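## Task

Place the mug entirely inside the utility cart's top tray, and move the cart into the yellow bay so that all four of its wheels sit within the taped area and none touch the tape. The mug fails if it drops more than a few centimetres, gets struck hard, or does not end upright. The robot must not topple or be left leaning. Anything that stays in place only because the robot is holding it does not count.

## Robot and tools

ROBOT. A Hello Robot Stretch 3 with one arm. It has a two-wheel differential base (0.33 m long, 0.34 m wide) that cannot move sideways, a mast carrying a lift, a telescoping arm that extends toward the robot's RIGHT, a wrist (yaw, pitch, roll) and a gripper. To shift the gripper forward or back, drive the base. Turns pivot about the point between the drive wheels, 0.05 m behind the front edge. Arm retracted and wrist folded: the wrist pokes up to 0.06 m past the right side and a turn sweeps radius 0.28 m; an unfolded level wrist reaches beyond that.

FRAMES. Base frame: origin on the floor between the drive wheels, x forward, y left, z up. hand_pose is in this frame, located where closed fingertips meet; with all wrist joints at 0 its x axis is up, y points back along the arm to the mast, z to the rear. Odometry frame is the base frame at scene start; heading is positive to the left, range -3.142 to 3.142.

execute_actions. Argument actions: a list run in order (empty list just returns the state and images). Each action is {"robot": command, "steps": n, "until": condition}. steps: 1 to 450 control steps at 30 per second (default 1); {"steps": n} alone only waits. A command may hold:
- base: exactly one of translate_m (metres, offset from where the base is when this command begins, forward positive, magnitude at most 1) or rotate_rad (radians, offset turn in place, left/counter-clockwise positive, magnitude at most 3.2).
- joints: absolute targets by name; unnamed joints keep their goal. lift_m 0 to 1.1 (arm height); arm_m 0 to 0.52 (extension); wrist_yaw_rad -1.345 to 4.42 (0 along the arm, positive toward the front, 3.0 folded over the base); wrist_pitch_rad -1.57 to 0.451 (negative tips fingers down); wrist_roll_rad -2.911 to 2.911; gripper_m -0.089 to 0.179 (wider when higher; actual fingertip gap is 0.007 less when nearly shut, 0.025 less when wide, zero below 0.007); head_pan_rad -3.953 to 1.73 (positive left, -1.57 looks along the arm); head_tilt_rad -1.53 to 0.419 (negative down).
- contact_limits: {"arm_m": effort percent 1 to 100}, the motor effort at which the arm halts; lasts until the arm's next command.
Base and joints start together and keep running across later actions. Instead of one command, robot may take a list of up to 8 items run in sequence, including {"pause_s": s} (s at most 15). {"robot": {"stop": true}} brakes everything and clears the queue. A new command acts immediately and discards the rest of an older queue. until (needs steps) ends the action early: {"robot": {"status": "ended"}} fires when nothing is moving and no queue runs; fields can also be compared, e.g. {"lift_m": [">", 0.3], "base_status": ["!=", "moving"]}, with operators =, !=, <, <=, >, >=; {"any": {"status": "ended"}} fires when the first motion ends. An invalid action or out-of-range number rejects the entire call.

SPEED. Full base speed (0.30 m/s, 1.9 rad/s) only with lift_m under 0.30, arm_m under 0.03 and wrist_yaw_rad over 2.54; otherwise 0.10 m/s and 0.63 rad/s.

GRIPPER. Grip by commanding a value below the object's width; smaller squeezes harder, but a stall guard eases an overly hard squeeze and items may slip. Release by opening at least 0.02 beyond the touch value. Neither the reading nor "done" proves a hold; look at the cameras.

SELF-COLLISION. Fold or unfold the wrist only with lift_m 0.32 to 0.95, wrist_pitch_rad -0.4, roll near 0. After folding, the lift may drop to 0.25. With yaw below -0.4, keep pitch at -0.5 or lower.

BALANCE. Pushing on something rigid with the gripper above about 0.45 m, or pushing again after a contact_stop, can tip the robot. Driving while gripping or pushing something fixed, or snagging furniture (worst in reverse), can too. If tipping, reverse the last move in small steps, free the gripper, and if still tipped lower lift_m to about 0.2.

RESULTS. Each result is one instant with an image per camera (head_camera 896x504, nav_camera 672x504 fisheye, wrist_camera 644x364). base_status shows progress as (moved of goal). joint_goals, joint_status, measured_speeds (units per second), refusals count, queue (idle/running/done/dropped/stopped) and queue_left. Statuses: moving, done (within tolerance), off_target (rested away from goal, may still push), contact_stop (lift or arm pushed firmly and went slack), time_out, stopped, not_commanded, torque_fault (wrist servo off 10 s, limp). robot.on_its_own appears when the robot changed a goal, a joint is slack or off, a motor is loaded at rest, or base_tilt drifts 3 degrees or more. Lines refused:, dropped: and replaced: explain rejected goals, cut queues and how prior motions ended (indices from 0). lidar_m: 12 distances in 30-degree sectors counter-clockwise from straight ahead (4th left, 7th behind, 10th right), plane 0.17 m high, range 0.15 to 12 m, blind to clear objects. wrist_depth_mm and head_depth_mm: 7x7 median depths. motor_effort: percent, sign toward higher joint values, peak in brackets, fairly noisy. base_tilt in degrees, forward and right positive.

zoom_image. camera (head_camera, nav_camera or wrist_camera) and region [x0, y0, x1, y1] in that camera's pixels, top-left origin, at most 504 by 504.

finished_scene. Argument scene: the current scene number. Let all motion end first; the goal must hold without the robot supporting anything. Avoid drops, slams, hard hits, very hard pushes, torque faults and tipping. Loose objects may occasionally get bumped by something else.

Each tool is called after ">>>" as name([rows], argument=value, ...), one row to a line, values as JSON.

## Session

>>> execute_actions([
  {"robot":{"joints":{"head_pan_rad":-1.3,"head_tilt_rad":-0.6}},"steps":100,"until":{"robot":{"status":"ended"}}},
])

>>> execute_actions([
  {"robot":{"joints":{"head_pan_rad":-3.3,"head_tilt_rad":-0.6}},"steps":100,"until":{"robot":{"status":"ended"}}},
])

>>> execute_actions([
  {"robot":{"joints":{"head_pan_rad":0.8,"head_tilt_rad":-0.6}},"steps":150,"until":{"robot":{"status":"ended"}}},
])

Scene clock: 1.20 s.
robot.base_odometry: x=+0.000 y=+0.000 heading=+0.000 (m, m, rad; robot's odometry frame)
robot.turned_by_wheels: +0.000 (rad since the last result)
robot.turned_by_imu: +0.000 (rad since the last result)
robot.base_tilt: forward=+0.2 right=+0.4 (deg)
robot.lidar_m: 2.34 1.04 1.07 2.10 2.19 2.03 1.26 1.51 1.19 1.57 1.53 1.64
robot.head_depth_mm: 1395 1551 1756 2018 1783 1454 1222 / 1364 1524 1712 1965 1810 1449 1219 / 1335 1486 1662 1901 1809 1459 1217 / 1303 1442 1614 1840 1811 1465 1220 / 1283 1402 1569 1795 1815 1464 1224 / 1263 1397 1548 1747 1826 1457 1223 / 1234 1363 1511 1693 1819 1463 1224
robot.base_status: not_commanded
robot.joint_positions: lift_m=+0.475 arm_m=-0.001 wrist_yaw_rad=+3.099 wrist_pitch_rad=-0.376 wrist_roll_rad=-0.006 gripper_m=+0.037 head_pan_rad=-1.293 head_tilt_rad=-0.592
robot.joint_goals: lift_m=+0.475 arm_m=-0.001 wrist_yaw_rad=+3.099 wrist_pitch_rad=-0.376 wrist_roll_rad=-0.006 gripper_m=+0.037 head_pan_rad=-1.300 head_tilt_rad=-0.600
robot.joint_status: lift_m=not_commanded arm_m=not_commanded wrist_yaw_rad=not_commanded wrist_pitch_rad=not_commanded wrist_roll_rad=not_commanded gripper_m=not_commanded head_pan_rad=done head_tilt_rad=done
robot.measured_speeds: translate_m=+0.000 rotate_rad=+0.000 lift_m=+0.000 arm_m=+0.000 wrist_yaw_rad=+0.000 wrist_pitch_rad=+0.000 wrist_roll_rad=+0.000 head_pan_rad=+0.000 head_tilt_rad=+0.000
robot: refusals=0 queue=done queue_left=0
robot.motor_effort: left_wheel=+0(0) right_wheel=-1(1) lift_m=+26(27) arm_m=+0(0) wrist_yaw_rad=+0(1) wrist_pitch_rad=+7(7) wrist_roll_rad=+0(1) gripper_m=-1(0) head_pan_rad=-5(55) head_tilt_rad=-3(23) (%)
robot.hand_pose: x=-0.0114 y=+0.0850 z=+0.4972 quat_wxyz=(+0.147, +0.695, +0.118, +0.694) (m; robot's base frame)
robot.wrist_depth_mm: - - - - - - - / - - - - - - - / - - - - - - - / - - - - - - - / 951 942 - 959 997 964 962 / 787 782 - 756 808 781 788 / 661 671 641 665 663 674 663
pictures: head_camera (sideways: a quarter turn clockwise sets it upright), nav_camera (sideways: a quarter turn counterclockwise sets it upright), wrist_camera
Images, in order (width x height): head_camera 896x504, nav_camera 672x504, wrist_camera 644x364.

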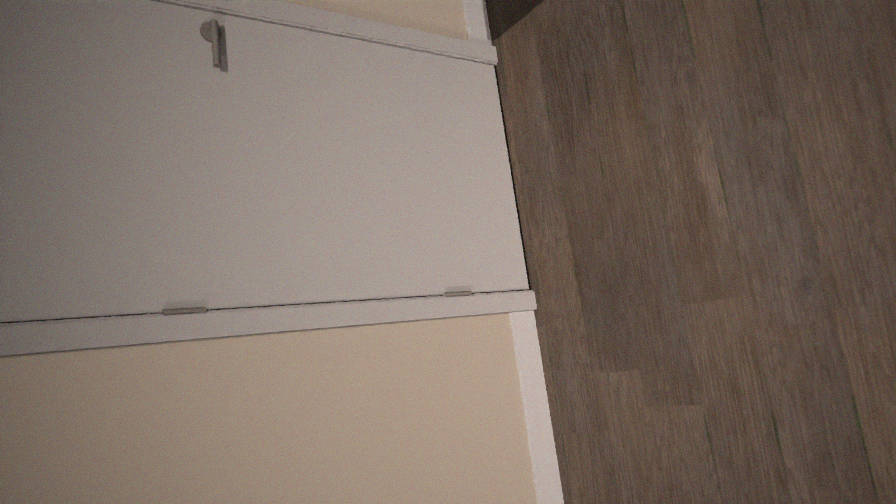

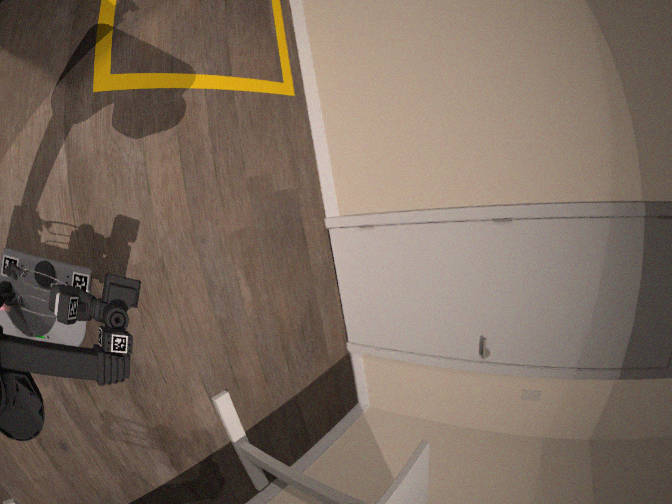

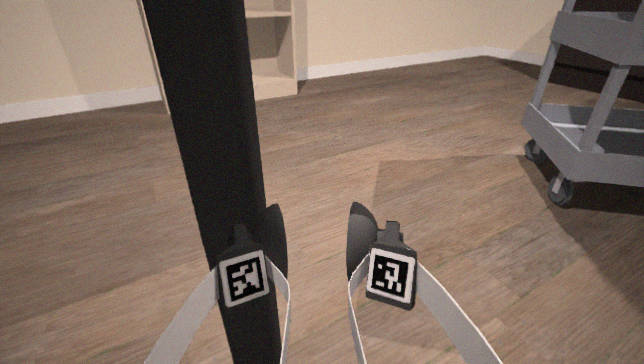

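Scene clock: 2.70 s.
robot.base_odometry: x=+0.000 y=+0.000 heading=+0.000 (m, m, rad; robot's odometry frame)
robot.turned_by_wheels: +0.000 (rad since the last result)
robot.turned_by_imu: +0.000 (rad since the last result)
robot.base_tilt: forward=+0.2 right=+0.5 (deg)
robot.lidar_m: 2.34 1.04 1.07 2.10 2.20 2.03 1.26 1.52 1.19 1.57 1.53 1.64
robot.head_depth_mm: 2065 2338 2624 2377 1793 1447 1215 / 1880 2117 2443 2389 1790 1454 1211 / 1723 1939 2141 2324 1810 1462 1218 / 1594 1730 1125 2175 1748 1460 1223 / 1499 1563 974 1982 1759 1468 1223 / 1394 1479 915 1841 1823 1468 1222 / 1305 1379 919 1700 1784 1468 1220
robot.base_status: not_commanded
robot.joint_positions: lift_m=+0.475 arm_m=-0.001 wrist_yaw_rad=+3.099 wrist_pitch_rad=-0.376 wrist_roll_rad=-0.006 gripper_m=+0.037 head_pan_rad=-3.293 head_tilt_rad=-0.592
robot.joint_goals: lift_m=+0.475 arm_m=-0.001 wrist_yaw_rad=+3.099 wrist_pitch_rad=-0.376 wrist_roll_rad=-0.006 gripper_m=+0.037 head_pan_rad=-3.300 head_tilt_rad=-0.600
robot.joint_status: lift_m=not_commanded arm_m=not_commanded wrist_yaw_rad=not_commanded wrist_pitch_rad=not_commanded wrist_roll_rad=not_commanded gripper_m=not_commanded head_pan_rad=done head_tilt_rad=done
robot.measured_speeds: translate_m=+0.000 rotate_rad=+0.000 lift_m=+0.000 arm_m=+0.000 wrist_yaw_rad=+0.000 wrist_pitch_rad=+0.000 wrist_roll_rad=+0.000 head_pan_rad=+0.000 head_tilt_rad=+0.000
robot: refusals=0 queue=done queue_left=0
robot.motor_effort: left_wheel=+0(0) right_wheel=-1(1) lift_m=+27(27) arm_m=+0(0) wrist_yaw_rad=-1(1) wrist_pitch_rad=+7(7) wrist_roll_rad=-1(0) gripper_m=+1(1) head_pan_rad=-4(55) head_tilt_rad=-2(2) (%)
robot.hand_pose: x=-0.0114 y=+0.0850 z=+0.4972 quat_wxyz=(+0.147, +0.695, +0.118, +0.694) (m; robot's base frame)
robot.wrist_depth_mm: - - - - - - - / - - - - - - - / - - - - - - - / - - - - - - - / 968 958 - 964 - 959 961 / 795 793 - 766 802 786 793 / 666 673 662 667 676 651 666
pictures: head_camera (sideways: a quarter turn clockwise sets it upright), nav_camera (sideways: a quarter turn counterclockwise sets it upright), wrist_camera
Images, in order (width x height): head_camera 896x504, nav_camera 672x504, wrist_camera 644x364.

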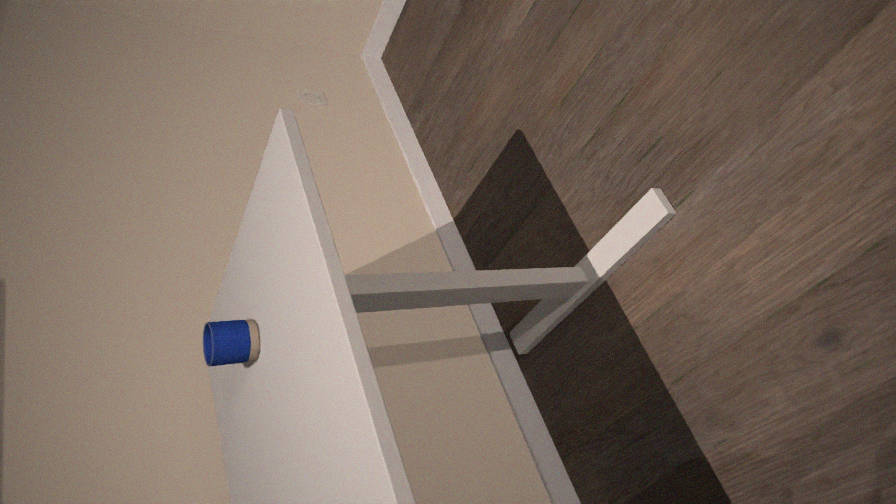

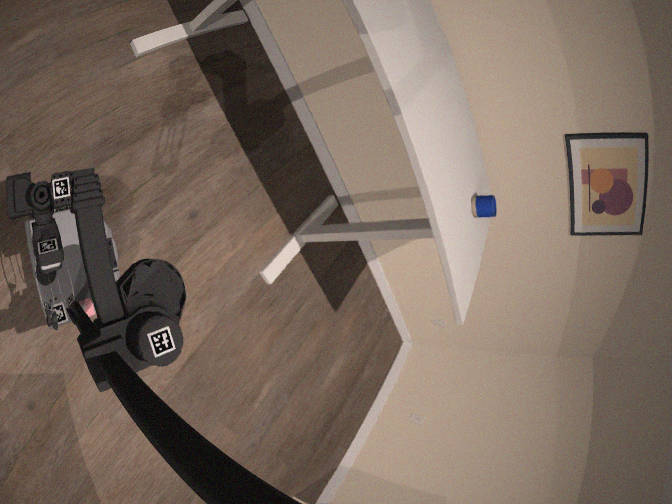

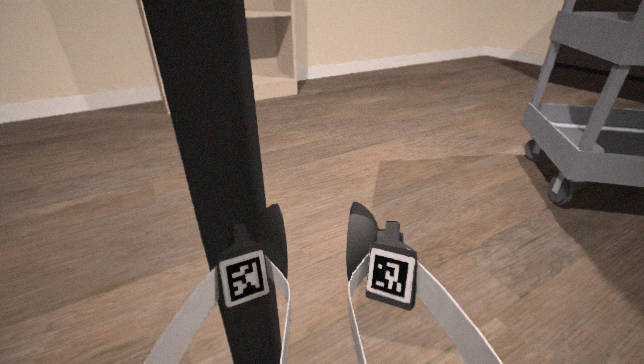

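Scene clock: 5.10 s.
robot.base_odometry: x=+0.000 y=+0.000 heading=+0.000 (m, m, rad; robot's odometry frame)
robot.turned_by_wheels: +0.000 (rad since the last result)
robot.turned_by_imu: +0.000 (rad since the last result)
robot.base_tilt: forward=+0.1 right=+0.5 (deg)
robot.lidar_m: 2.34 1.04 1.07 2.10 2.20 2.03 1.26 1.52 1.19 1.57 1.52 1.63
robot.head_depth_mm: 2644 2439 1428 2169 1811 1452 1216 / 2720 2424 1524 1636 1713 1445 1208 / 2815 2520 1418 1572 1654 1452 1220 / 2880 2661 1334 1442 1635 1458 1219 / 3000 2742 1479 1764 1757 1455 1226 / 3125 3475 3579 2403 1829 1471 1222 / 3175 3476 3363 2409 1812 1467 1224
robot.base_status: not_commanded
robot.joint_positions: lift_m=+0.475 arm_m=-0.001 wrist_yaw_rad=+3.099 wrist_pitch_rad=-0.376 wrist_roll_rad=-0.006 gripper_m=+0.037 head_pan_rad=+0.793 head_tilt_rad=-0.592
robot.joint_goals: lift_m=+0.475 arm_m=-0.001 wrist_yaw_rad=+3.099 wrist_pitch_rad=-0.376 wrist_roll_rad=-0.006 gripper_m=+0.037 head_pan_rad=+0.800 head_tilt_rad=-0.600
robot.joint_status: lift_m=not_commanded arm_m=not_commanded wrist_yaw_rad=not_commanded wrist_pitch_rad=not_commanded wrist_roll_rad=not_commanded gripper_m=not_commanded head_pan_rad=done head_tilt_rad=done
robot.measured_speeds: translate_m=+0.000 rotate_rad=+0.000 lift_m=+0.000 arm_m=+0.000 wrist_yaw_rad=+0.000 wrist_pitch_rad=+0.000 wrist_roll_rad=+0.000 head_pan_rad=+0.000 head_tilt_rad=+0.000
robot: refusals=0 queue=done queue_left=0
robot.motor_effort: left_wheel=+0(1) right_wheel=-1(1) lift_m=+26(27) arm_m=+0(0) wrist_yaw_rad=+0(0) wrist_pitch_rad=+7(7) wrist_roll_rad=+0(1) gripper_m=+0(1) head_pan_rad=+4(57) head_tilt_rad=-2(0) (%)
robot.hand_pose: x=-0.0114 y=+0.0850 z=+0.4972 quat_wxyz=(+0.147, +0.695, +0.118, +0.694) (m; robot's base frame)
robot.wrist_depth_mm: - - - - - - - / - - - - - - - / - - - - - - - / - - - - - - - / 967 954 - 951 973 945 965 / 783 788 - 779 804 790 778 / 674 671 641 678 664 667 670
pictures: head_camera (sideways: a quarter turn clockwise sets it upright), nav_camera (sideways: a quarter turn counterclockwise sets it upright), wrist_camera
Images, in order (width x height): head_camera 896x504, nav_camera 672x504, wrist_camera 644x364.

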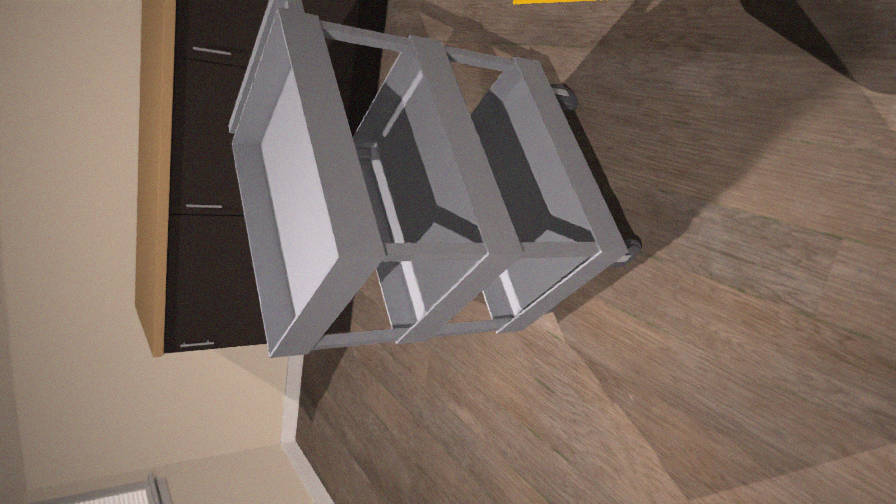

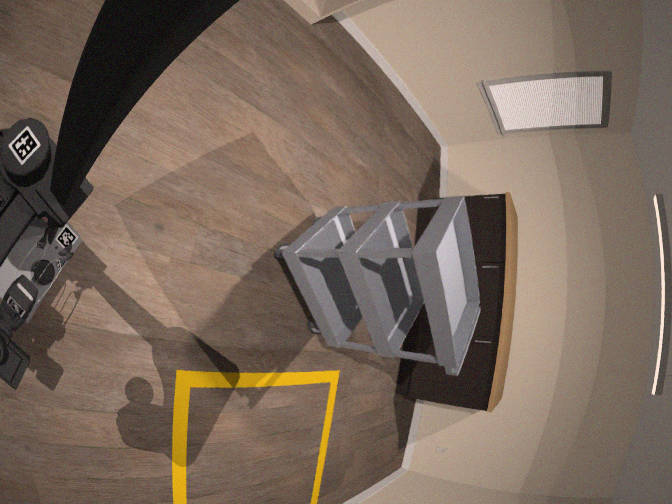

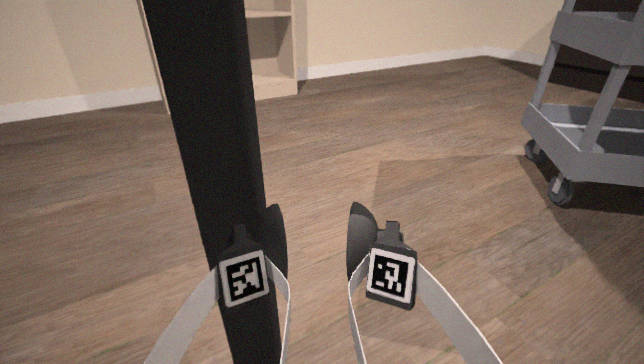

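>>> execute_actions([
  {"robot":[{"base":{"rotate_rad":-0.47},"joints":{"wrist_yaw_rad":0,"wrist_pitch_rad":-0.4,"lift_m":0.7,"gripper_m":0.17,"head_pan_rad":-1.57,"head_tilt_rad":-0.6}},{"base":{"translate_m":-0.66},"joints":{"lift_m":0.92,"wrist_pitch_rad":0}},{"base":{"rotate_rad":-0.68}}],"steps":450,"until":{"robot":{"status":"ended"}}},
])

Scene clock: 31.50 s.
robot.base_odometry: x=-0.588 y=+0.299 heading=-1.150 (m, m, rad; robot's odometry frame)
robot.turned_by_wheels: -1.150 (rad since the last result)
robot.turned_by_imu: -1.170 (rad since the last result)
robot.base_tilt: forward=+0.2 right=+0.5 (deg)
robot.lidar_m: 2.07 2.14 1.86 1.41 2.52 1.46 1.62 1.68 1.18 0.67 1.15 1.25
robot.head_depth_mm: 948 1053 1152 616 478 - - / 937 1037 900 646 478 - - / 930 1030 902 620 - - - / 921 1021 853 622 508 1380 1218 / 913 1015 913 624 473 1386 1229 / 908 1010 915 626 474 1395 1231 / 898 996 924 627 476 1355 1228
robot.base_status: done (rotate_rad -0.6799 of -0.6800)
robot.joint_positions: lift_m=+0.919 arm_m=-0.001 wrist_yaw_rad=+0.001 wrist_pitch_rad=-0.023 wrist_roll_rad=-0.006 gripper_m=+0.170 head_pan_rad=-1.563 head_tilt_rad=-0.593
robot.joint_goals: lift_m=+0.920 arm_m=-0.001 wrist_yaw_rad=+0.000 wrist_pitch_rad=+0.000 wrist_roll_rad=-0.006 gripper_m=+0.170 head_pan_rad=-1.570 head_tilt_rad=-0.600
robot.joint_status: lift_m=done arm_m=not_commanded wrist_yaw_rad=done wrist_pitch_rad=done wrist_roll_rad=not_commanded gripper_m=done head_pan_rad=done head_tilt_rad=done
robot.measured_speeds: translate_m=+0.000 rotate_rad=+0.000 lift_m=+0.000 arm_m=+0.000 wrist_yaw_rad=+0.000 wrist_pitch_rad=+0.000 wrist_roll_rad=+0.000 head_pan_rad=+0.000 head_tilt_rad=+0.000
robot: refusals=0 queue=done queue_left=0
robot.motor_effort: left_wheel=+3(12) right_wheel=-2(5) lift_m=+37(38) arm_m=+0(0) wrist_yaw_rad=-2(5) wrist_pitch_rad=+11(12) wrist_roll_rad=+0(0) gripper_m=-1(83) head_pan_rad=-5(56) head_tilt_rad=-2(0) (%)
robot.hand_pose: x=-0.0211 y=-0.4000 z=+1.0280 quat_wxyz=(+0.710, +0.009, -0.705, -0.008) (m; robot's base frame)
robot.wrist_depth_mm: 800 788 844 828 863 877 864 / 812 831 850 878 888 889 921 / 824 866 879 884 921 929 951 / 804 791 775 483 922 985 975 / 425 441 414 409 406 490 - / - 284 284 282 279 279 292 / 205 214 215 214 212 210 209
pictures: head_camera (sideways: a quarter turn clockwise sets it upright), nav_camera (sideways: a quarter turn counterclockwise sets it upright), wrist_camera
Images, in order (width x height): head_camera 896x504, nav_camera 672x504, wrist_camera 644x364.

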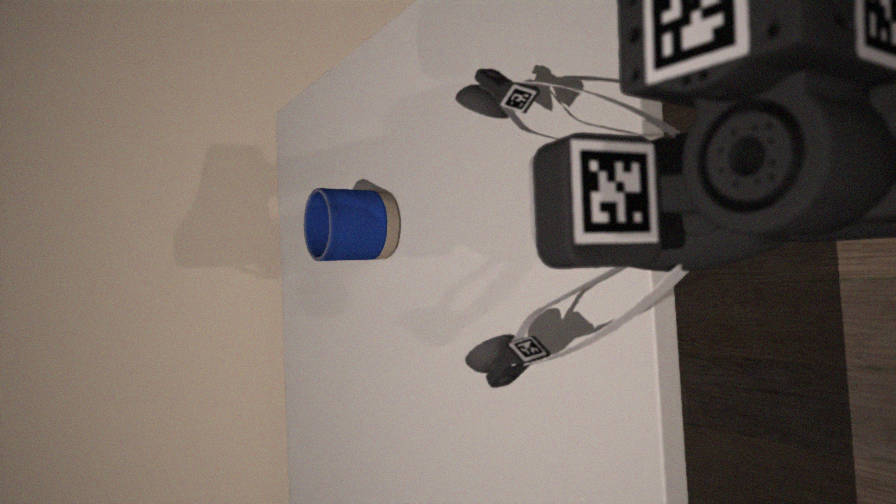

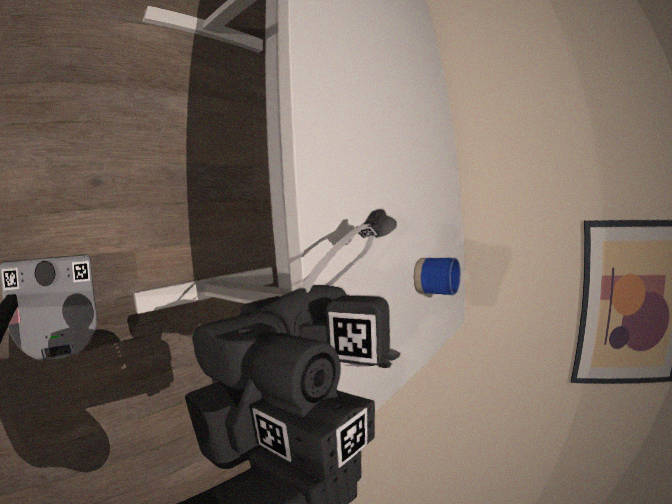

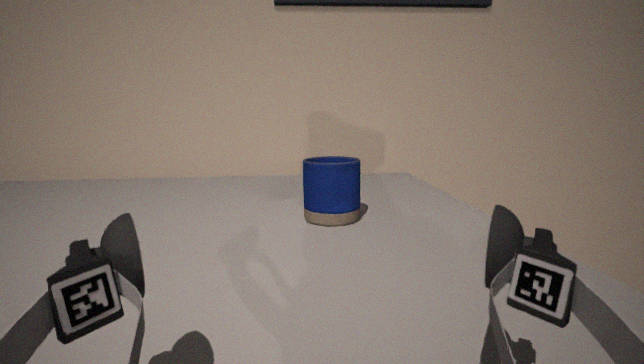

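>>> execute_actions([
  {"robot":[{"base":{"translate_m":-0.015},"joints":{"lift_m":1.005}},{"joints":{"wrist_pitch_rad":-0.4,"arm_m":0.3}}],"steps":450,"until":{"robot":{"status":"ended"}}},
])

Scene clock: 45.23 s.
robot.base_odometry: x=-0.595 y=+0.313 heading=-1.150 (m, m, rad; robot's odometry frame)
robot.turned_by_wheels: +0.000 (rad since the last result)
robot.turned_by_imu: -0.001 (rad since the last result)
robot.base_tilt: forward=+0.1 right=+0.5 (deg)
robot.lidar_m: 2.08 2.16 1.83 1.41 2.51 1.44 1.63 1.68 1.19 0.67 1.15 1.27
robot.head_depth_mm: 944 1016 1176 615 469 1411 1214 / 931 1009 845 619 469 1416 1216 / 927 986 - 619 471 1089 1185 / 921 1002 909 620 473 1383 1219 / 914 1011 941 623 473 1385 1221 / 908 1004 914 626 475 1378 1224 / 902 999 916 626 476 1384 1227
robot.base_status: done (translate_m -0.0150 of -0.0150)
robot.joint_positions: lift_m=+1.004 arm_m=+0.300 wrist_yaw_rad=+0.001 wrist_pitch_rad=-0.414 wrist_roll_rad=-0.006 gripper_m=+0.170 head_pan_rad=-1.563 head_tilt_rad=-0.593
robot.joint_goals: lift_m=+1.005 arm_m=+0.300 wrist_yaw_rad=+0.000 wrist_pitch_rad=-0.400 wrist_roll_rad=-0.006 gripper_m=+0.170 head_pan_rad=-1.570 head_tilt_rad=-0.600
robot.joint_status: lift_m=done arm_m=done wrist_yaw_rad=done wrist_pitch_rad=done wrist_roll_rad=not_commanded gripper_m=done head_pan_rad=done head_tilt_rad=done
robot.measured_speeds: translate_m=+0.000 rotate_rad=+0.000 lift_m=+0.000 arm_m=+0.000 wrist_yaw_rad=+0.000 wrist_pitch_rad=+0.000 wrist_roll_rad=+0.000 head_pan_rad=+0.000 head_tilt_rad=+0.000
robot: refusals=0 queue=done queue_left=0
robot.motor_effort: left_wheel=+3(4) right_wheel=-2(5) lift_m=+37(38) arm_m=+4(4) wrist_yaw_rad=-2(2) wrist_pitch_rad=+6(11) wrist_roll_rad=+0(0) gripper_m=+0(0) head_pan_rad=-4(5) head_tilt_rad=-2(2) (%)
robot.hand_pose: x=-0.0213 y=-0.6696 z=+1.0179 quat_wxyz=(+0.695, +0.146, -0.689, -0.145) (m; robot's base frame)
robot.wrist_depth_mm: 504 512 519 529 538 551 554 / 547 551 563 579 576 597 612 / 447 446 449 453 448 645 681 / 339 338 339 210 340 336 756 / 270 274 260 150 261 283 837 / - 225 226 163 219 225 233 / 187 193 194 184 194 194 194
pictures: head_camera (sideways: a quarter turn clockwise sets it upright), nav_camera (sideways: a quarter turn counterclockwise sets it upright), wrist_camera
Images, in order (width x height): head_camera 896x504, nav_camera 672x504, wrist_camera 644x364.

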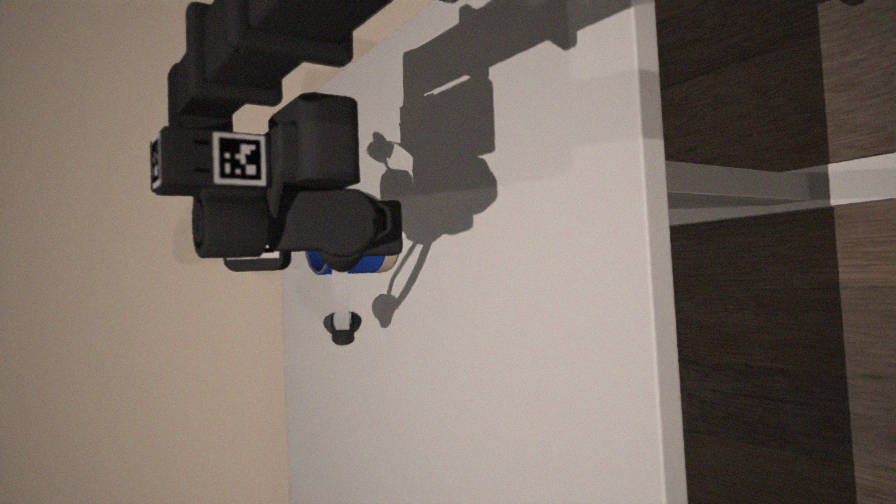

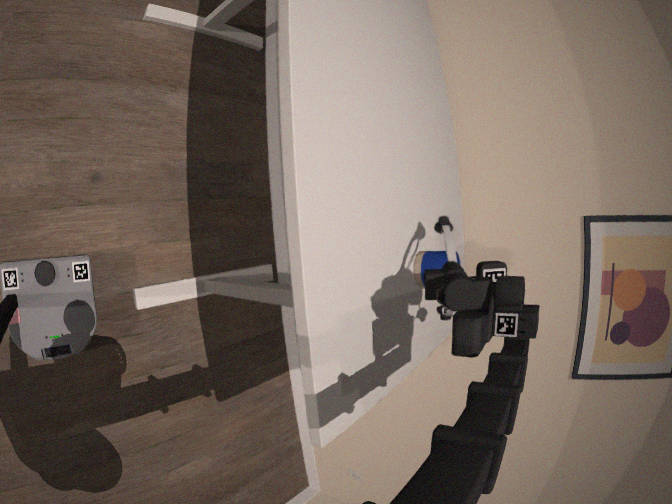

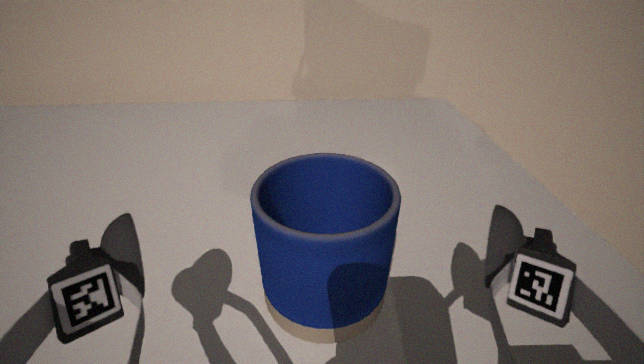

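>>> execute_actions([
  {"robot":[{"joints":{"arm_m":0.31}},{"joints":{"gripper_m":0.06}},{"joints":{"lift_m":1.08}},{"joints":{"arm_m":0.0}}],"steps":450,"until":{"robot":{"status":"ended"}}},
])

Scene clock: 56.40 s.
robot.base_odometry: x=-0.595 y=+0.313 heading=-1.150 (m, m, rad; robot's odometry frame)
robot.turned_by_wheels: +0.000 (rad since the last result)
robot.turned_by_imu: -0.001 (rad since the last result)
robot.base_tilt: forward=+0.2 right=+0.5 (deg)
robot.lidar_m: 2.08 2.15 1.83 1.41 2.50 1.44 1.62 1.68 1.19 0.68 1.15 1.27
robot.head_depth_mm: 923 - - - - - 1221 / 917 - - - - - 1204 / 915 - - - - - 1187 / 920 1011 - 421 442 1386 1216 / 917 1013 912 623 474 1377 1217 / 911 1008 918 625 475 1384 1224 / 903 995 921 626 475 1392 1228
robot.base_status: done (translate_m -0.0150 of -0.0150)
robot.joint_positions: lift_m=+1.079 arm_m=+0.000 wrist_yaw_rad=-0.001 wrist_pitch_rad=-0.442 wrist_roll_rad=-0.006 gripper_m=+0.060 head_pan_rad=-1.563 head_tilt_rad=-0.593
robot.joint_goals: lift_m=+1.080 arm_m=+0.000 wrist_yaw_rad=+0.000 wrist_pitch_rad=-0.400 wrist_roll_rad=-0.006 gripper_m=+0.060 head_pan_rad=-1.570 head_tilt_rad=-0.600
robot.joint_status: lift_m=done arm_m=done wrist_yaw_rad=done wrist_pitch_rad=done wrist_roll_rad=not_commanded gripper_m=done head_pan_rad=done head_tilt_rad=done
robot.measured_speeds: translate_m=+0.000 rotate_rad=+0.000 lift_m=+0.000 arm_m=+0.000 wrist_yaw_rad=+0.000 wrist_pitch_rad=+0.000 wrist_roll_rad=+0.000 head_pan_rad=+0.000 head_tilt_rad=+0.000
robot: refusals=0 queue=done queue_left=0
robot.motor_effort: left_wheel=+2(3) right_wheel=-1(0) lift_m=+38(39) arm_m=-3(2) wrist_yaw_rad=+1(9) wrist_pitch_rad=+21(21) wrist_roll_rad=-1(0) gripper_m=-9(83) head_pan_rad=-6(4) head_tilt_rad=-2(2) (%)
robot.hand_pose: x=-0.0218 y=-0.3666 z=+1.0865 quat_wxyz=(+0.692, +0.155, -0.687, -0.155) (m; robot's base frame)
robot.wrist_depth_mm: 776 791 784 817 840 857 872 / 827 833 844 857 870 954 945 / 588 588 588 590 596 - - / 456 454 452 454 452 - - / 364 365 183 136 185 369 - / 307 309 149 139 164 308 - / 266 264 261 145 261 269 274
pictures: head_camera (sideways: a quarter turn clockwise sets it upright), nav_camera (sideways: a quarter turn counterclockwise sets it upright), wrist_camera
Images, in order (width x height): head_camera 896x504, nav_camera 672x504, wrist_camera 644x364.

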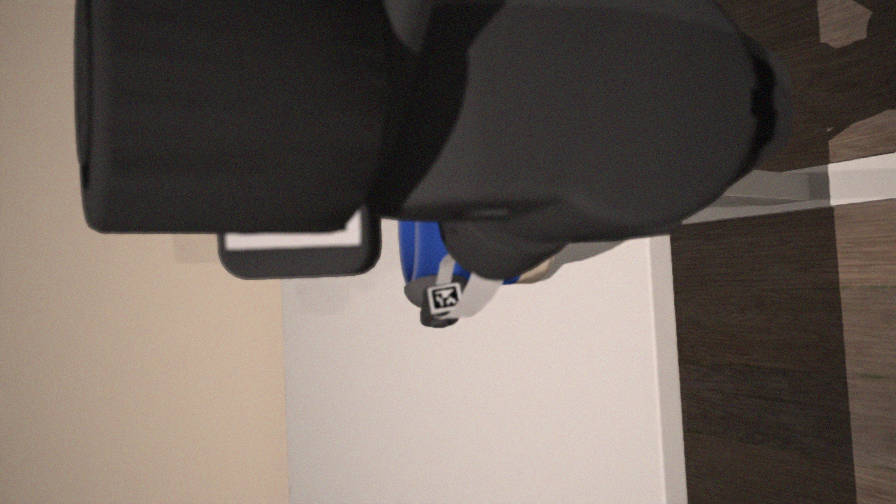

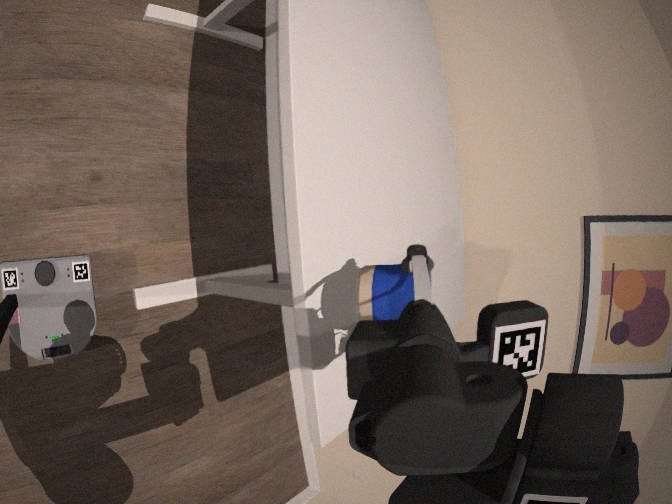

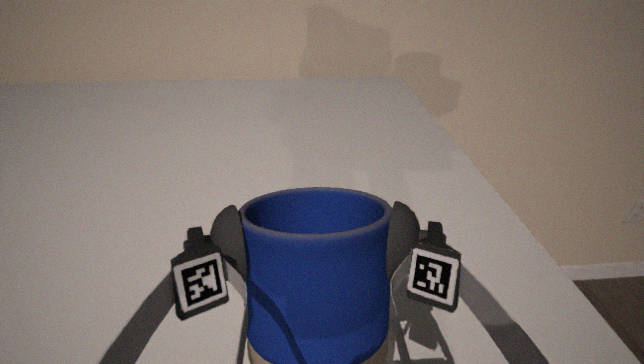

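>>> execute_actions([
  {"robot":[{"joints":{"gripper_m":0.03}},{"base":{"rotate_rad":1.08}},{"base":{"translate_m":1.0}}],"steps":450,"until":{"robot":{"status":"ended"}}},
  {"robot":[{"base":{"translate_m":0.46}},{"base":{"rotate_rad":2.9},"joints":{"head_tilt_rad":-0.9}}],"steps":450,"until":{"robot":{"status":"ended"}}},
])

Scene clock: 93.13 s.
robot.base_odometry: x=+0.862 y=+0.210 heading=+2.830 (m, m, rad; robot's odometry frame)
robot.turned_by_wheels: +3.980 (rad since the last result)
robot.turned_by_imu: +4.040 (rad since the last result)
robot.base_tilt: forward=+0.1 right=+0.4 (deg)
robot.lidar_m: 2.73 2.12 1.96 1.55 1.35 1.35 1.59 1.76 0.48 0.46 0.47 2.24
robot.head_depth_mm: - - - 988 957 1237 1101 / - - - - 958 1227 1125 / - - - - 955 1224 1124 / - 891 543 982 957 1199 1126 / 2825 920 763 648 960 1202 1106 / 2587 903 763 643 941 1229 1105 / 2359 2390 740 640 1382 1250 1109
robot.base_status: done (rotate_rad +2.8999 of +2.9000)
robot.joint_positions: lift_m=+1.079 arm_m=+0.000 wrist_yaw_rad=-0.001 wrist_pitch_rad=-0.442 wrist_roll_rad=-0.006 gripper_m=+0.031 head_pan_rad=-1.563 head_tilt_rad=-0.889
robot.joint_goals: lift_m=+1.080 arm_m=+0.000 wrist_yaw_rad=+0.000 wrist_pitch_rad=-0.400 wrist_roll_rad=-0.006 gripper_m=+0.030 head_pan_rad=-1.570 head_tilt_rad=-0.900
robot.joint_status: lift_m=done arm_m=done wrist_yaw_rad=done wrist_pitch_rad=done wrist_roll_rad=not_commanded gripper_m=done head_pan_rad=done head_tilt_rad=done
robot.measured_speeds: translate_m=+0.000 rotate_rad=+0.000 lift_m=+0.000 arm_m=+0.000 wrist_yaw_rad=+0.000 wrist_pitch_rad=+0.000 wrist_roll_rad=+0.000 head_pan_rad=+0.000 head_tilt_rad=+0.000
robot: refusals=0 queue=done queue_left=0
robot.motor_effort: left_wheel=-2(9) right_wheel=+0(4) lift_m=+38(38) arm_m=-3(3) wrist_yaw_rad=+0(2) wrist_pitch_rad=+21(21) wrist_roll_rad=+0(0) gripper_m=-18(91) head_pan_rad=-4(3) head_tilt_rad=-3(17) (%)
robot.hand_pose: x=-0.0218 y=-0.3666 z=+1.0865 quat_wxyz=(+0.692, +0.155, -0.687, -0.155) (m; robot's base frame)
robot.wrist_depth_mm: - - - - - - - / - - - - - - - / - - - - - - - / - - 740 734 734 689 - / - 593 183 136 378 543 - / - 479 148 139 164 494 433 / - 384 373 145 396 399 416
pictures: head_camera (sideways: a quarter turn clockwise sets it upright), nav_camera (sideways: a quarter turn counterclockwise sets it upright), wrist_camera
Images, in order (width x height): head_camera 896x504, nav_camera 672x504, wrist_camera 644x364.

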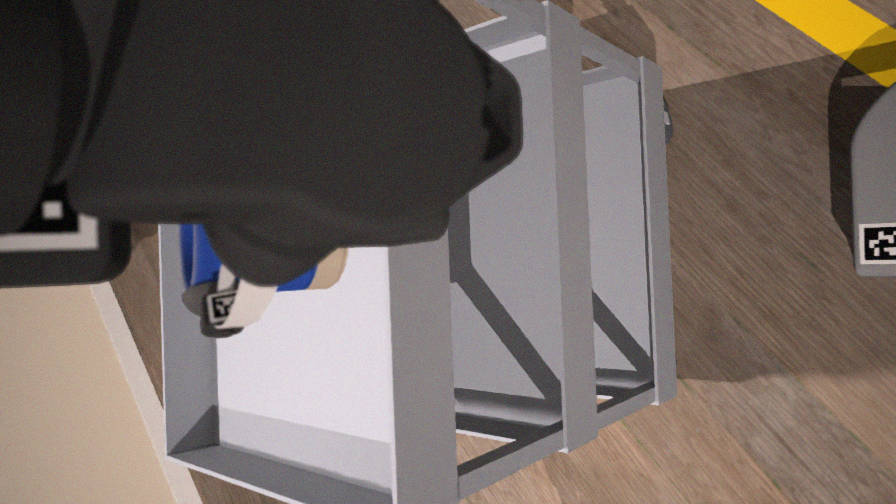

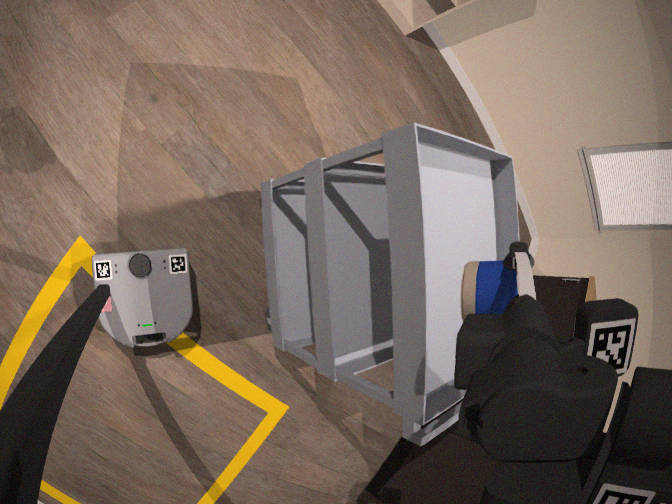

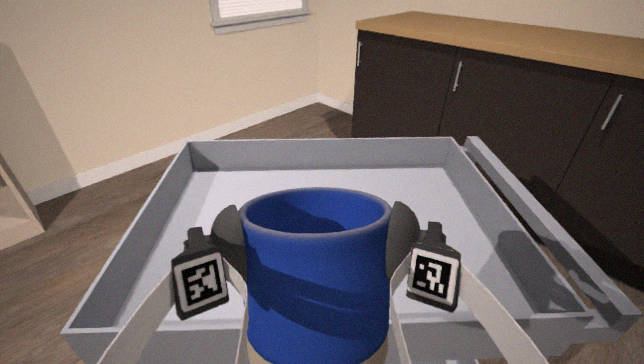

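>>> execute_actions([
  {"robot":[{"joints":{"arm_m":0.31}},{"joints":{"lift_m":0.88}}],"steps":450,"until":{"robot":{"status":"ended"}}},
])

Scene clock: 104.30 s.
robot.base_odometry: x=+0.862 y=+0.210 heading=+2.830 (m, m, rad; robot's odometry frame)
robot.turned_by_wheels: +0.000 (rad since the last result)
robot.turned_by_imu: -0.001 (rad since the last result)
robot.base_tilt: forward=+0.0 right=+0.4 (deg)
robot.lidar_m: 2.73 2.12 1.96 1.55 1.35 1.35 1.58 1.77 0.48 0.46 0.47 2.24
robot.head_depth_mm: 1689 889 - - 962 1226 1105 / 1837 - 736 976 961 1226 1124 / 2009 - 737 978 957 1216 1115 / 2968 2773 728 655 961 1200 1121 / 2799 912 763 650 961 1197 1104 / 2551 899 765 645 936 1221 1109 / 2342 2413 740 639 1377 1247 1106
robot.base_status: done (rotate_rad +2.8999 of +2.9000)
robot.joint_positions: lift_m=+0.881 arm_m=+0.310 wrist_yaw_rad=-0.001 wrist_pitch_rad=-0.442 wrist_roll_rad=-0.006 gripper_m=+0.031 head_pan_rad=-1.563 head_tilt_rad=-0.889
robot.joint_goals: lift_m=+0.880 arm_m=+0.310 wrist_yaw_rad=+0.000 wrist_pitch_rad=-0.400 wrist_roll_rad=-0.006 gripper_m=+0.030 head_pan_rad=-1.570 head_tilt_rad=-0.900
robot.joint_status: lift_m=done arm_m=done wrist_yaw_rad=done wrist_pitch_rad=done wrist_roll_rad=not_commanded gripper_m=done head_pan_rad=done head_tilt_rad=done
robot.measured_speeds: translate_m=+0.000 rotate_rad=+0.000 lift_m=+0.000 arm_m=+0.000 wrist_yaw_rad=+0.000 wrist_pitch_rad=+0.000 wrist_roll_rad=+0.000 head_pan_rad=+0.000 head_tilt_rad=+0.000
robot: refusals=0 queue=done queue_left=0
robot.motor_effort: left_wheel=-2(2) right_wheel=+0(1) lift_m=+13(37) arm_m=+4(3) wrist_yaw_rad=+1(0) wrist_pitch_rad=+21(21) wrist_roll_rad=-1(0) gripper_m=-20(18) head_pan_rad=-4(5) head_tilt_rad=-3(4) (%)
robot.hand_pose: x=-0.0218 y=-0.6759 z=+0.8879 quat_wxyz=(+0.692, +0.155, -0.687, -0.155) (m; robot's base frame)
robot.wrist_depth_mm: - - - - - - - / - - - - - - - / 382 374 383 384 390 396 375 / 342 376 372 375 375 373 346 / 302 303 185 136 240 305 306 / 254 255 149 139 164 257 256 / 218 221 214 145 215 221 220
pictures: head_camera (sideways: a quarter turn clockwise sets it upright), nav_camera (sideways: a quarter turn counterclockwise sets it upright), wrist_camera
Images, in order (width x height): head_camera 896x504, nav_camera 672x504, wrist_camera 644x364.

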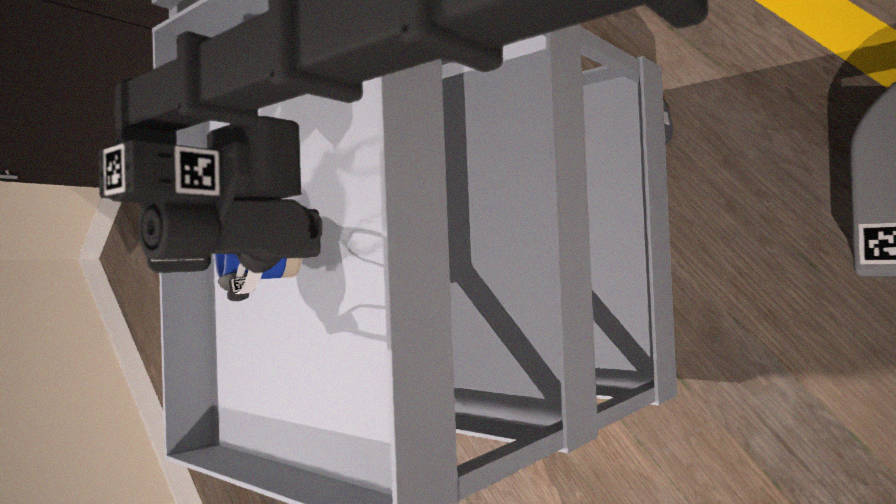

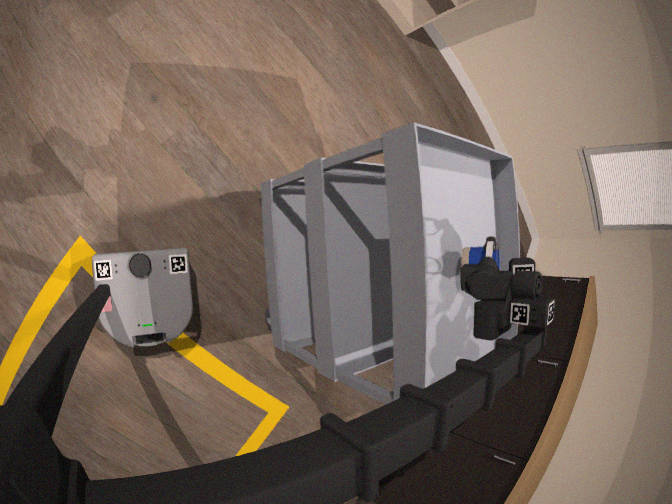

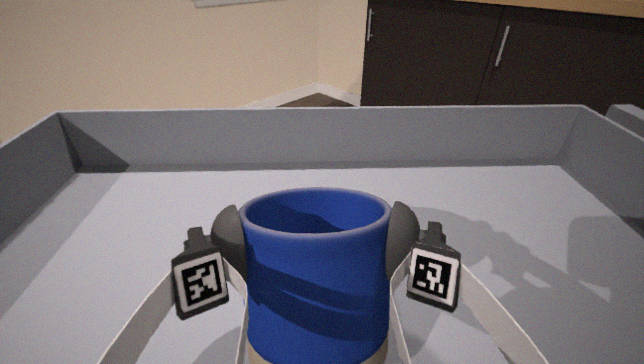

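>>> execute_actions([
  {"robot":[{"joints":{"lift_m":0.862}}],"steps":450,"until":{"robot":{"status":"ended"}}},
])

Scene clock: 109.63 s.
robot.base_odometry: x=+0.862 y=+0.210 heading=+2.830 (m, m, rad; robot's odometry frame)
robot.turned_by_wheels: +0.000 (rad since the last result)
robot.turned_by_imu: +0.000 (rad since the last result)
robot.base_tilt: forward=+0.1 right=+0.4 (deg)
robot.lidar_m: 2.73 2.12 1.96 1.55 1.35 1.35 1.58 1.77 0.48 0.46 0.47 2.24
robot.head_depth_mm: 1682 899 - - 1012 1221 1102 / 1839 - 737 979 959 1225 1119 / 2048 - 718 977 959 1226 1116 / 2987 2776 719 654 959 1202 1121 / 2830 907 760 651 962 1201 1106 / 2579 905 765 642 946 1230 1108 / 2388 2390 740 639 1377 1251 1105
robot.base_status: done (rotate_rad +2.8999 of +2.9000)
robot.joint_positions: lift_m=+0.863 arm_m=+0.310 wrist_yaw_rad=-0.001 wrist_pitch_rad=-0.420 wrist_roll_rad=-0.006 gripper_m=+0.031 head_pan_rad=-1.563 head_tilt_rad=-0.889
robot.joint_goals: lift_m=+0.862 arm_m=+0.310 wrist_yaw_rad=+0.000 wrist_pitch_rad=-0.400 wrist_roll_rad=-0.006 gripper_m=+0.030 head_pan_rad=-1.570 head_tilt_rad=-0.900
robot.joint_status: lift_m=done arm_m=done wrist_yaw_rad=done wrist_pitch_rad=done wrist_roll_rad=not_commanded gripper_m=done head_pan_rad=done head_tilt_rad=done
robot.measured_speeds: translate_m=+0.000 rotate_rad=+0.000 lift_m=+0.000 arm_m=+0.000 wrist_yaw_rad=+0.000 wrist_pitch_rad=+0.000 wrist_roll_rad=+0.000 head_pan_rad=+0.000 head_tilt_rad=+0.000
robot: refusals=0 queue=done queue_left=0
robot.motor_effort: left_wheel=-2(2) right_wheel=+0(1) lift_m=+11(12) arm_m=+3(4) wrist_yaw_rad=+1(2) wrist_pitch_rad=+10(21) wrist_roll_rad=+0(0) gripper_m=-20(20) head_pan_rad=-4(4) head_tilt_rad=-3(3) (%)
robot.hand_pose: x=-0.0218 y=-0.6787 z=+0.8749 quat_wxyz=(+0.694, +0.148, -0.689, -0.148) (m; robot's base frame)
robot.wrist_depth_mm: - - - - - - - / - - - - - - - / 361 372 377 382 389 392 362 / 342 362 357 357 359 363 344 / 286 288 184 136 232 289 289 / 241 241 148 138 163 242 242 / 206 207 202 145 202 208 208
pictures: head_camera (sideways: a quarter turn clockwise sets it upright), nav_camera (sideways: a quarter turn counterclockwise sets it upright), wrist_camera
Images, in order (width x height): head_camera 896x504, nav_camera 672x504, wrist_camera 644x364.

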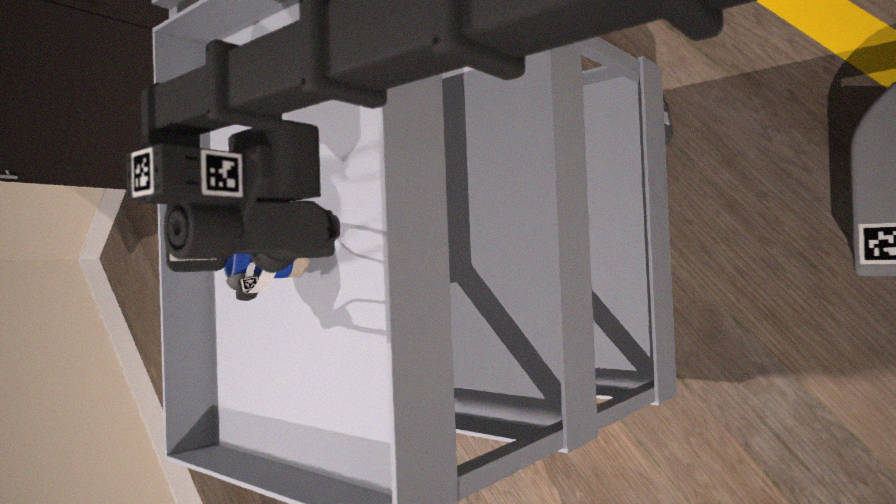

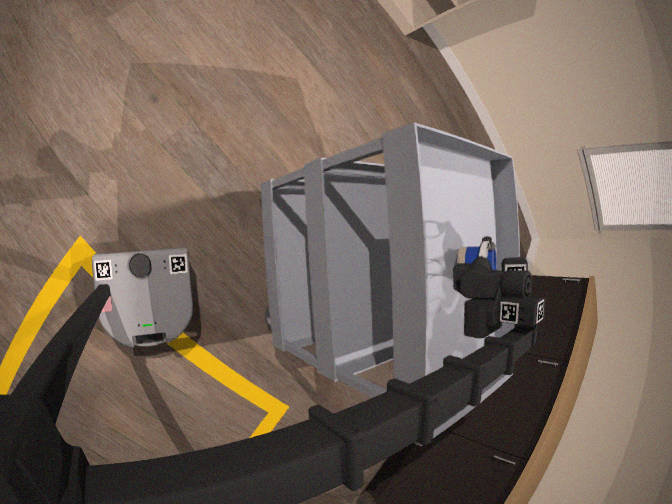

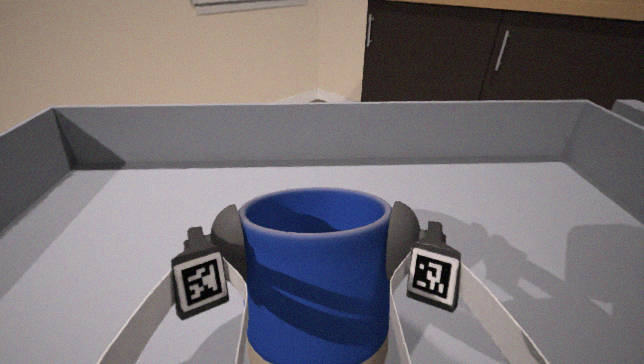

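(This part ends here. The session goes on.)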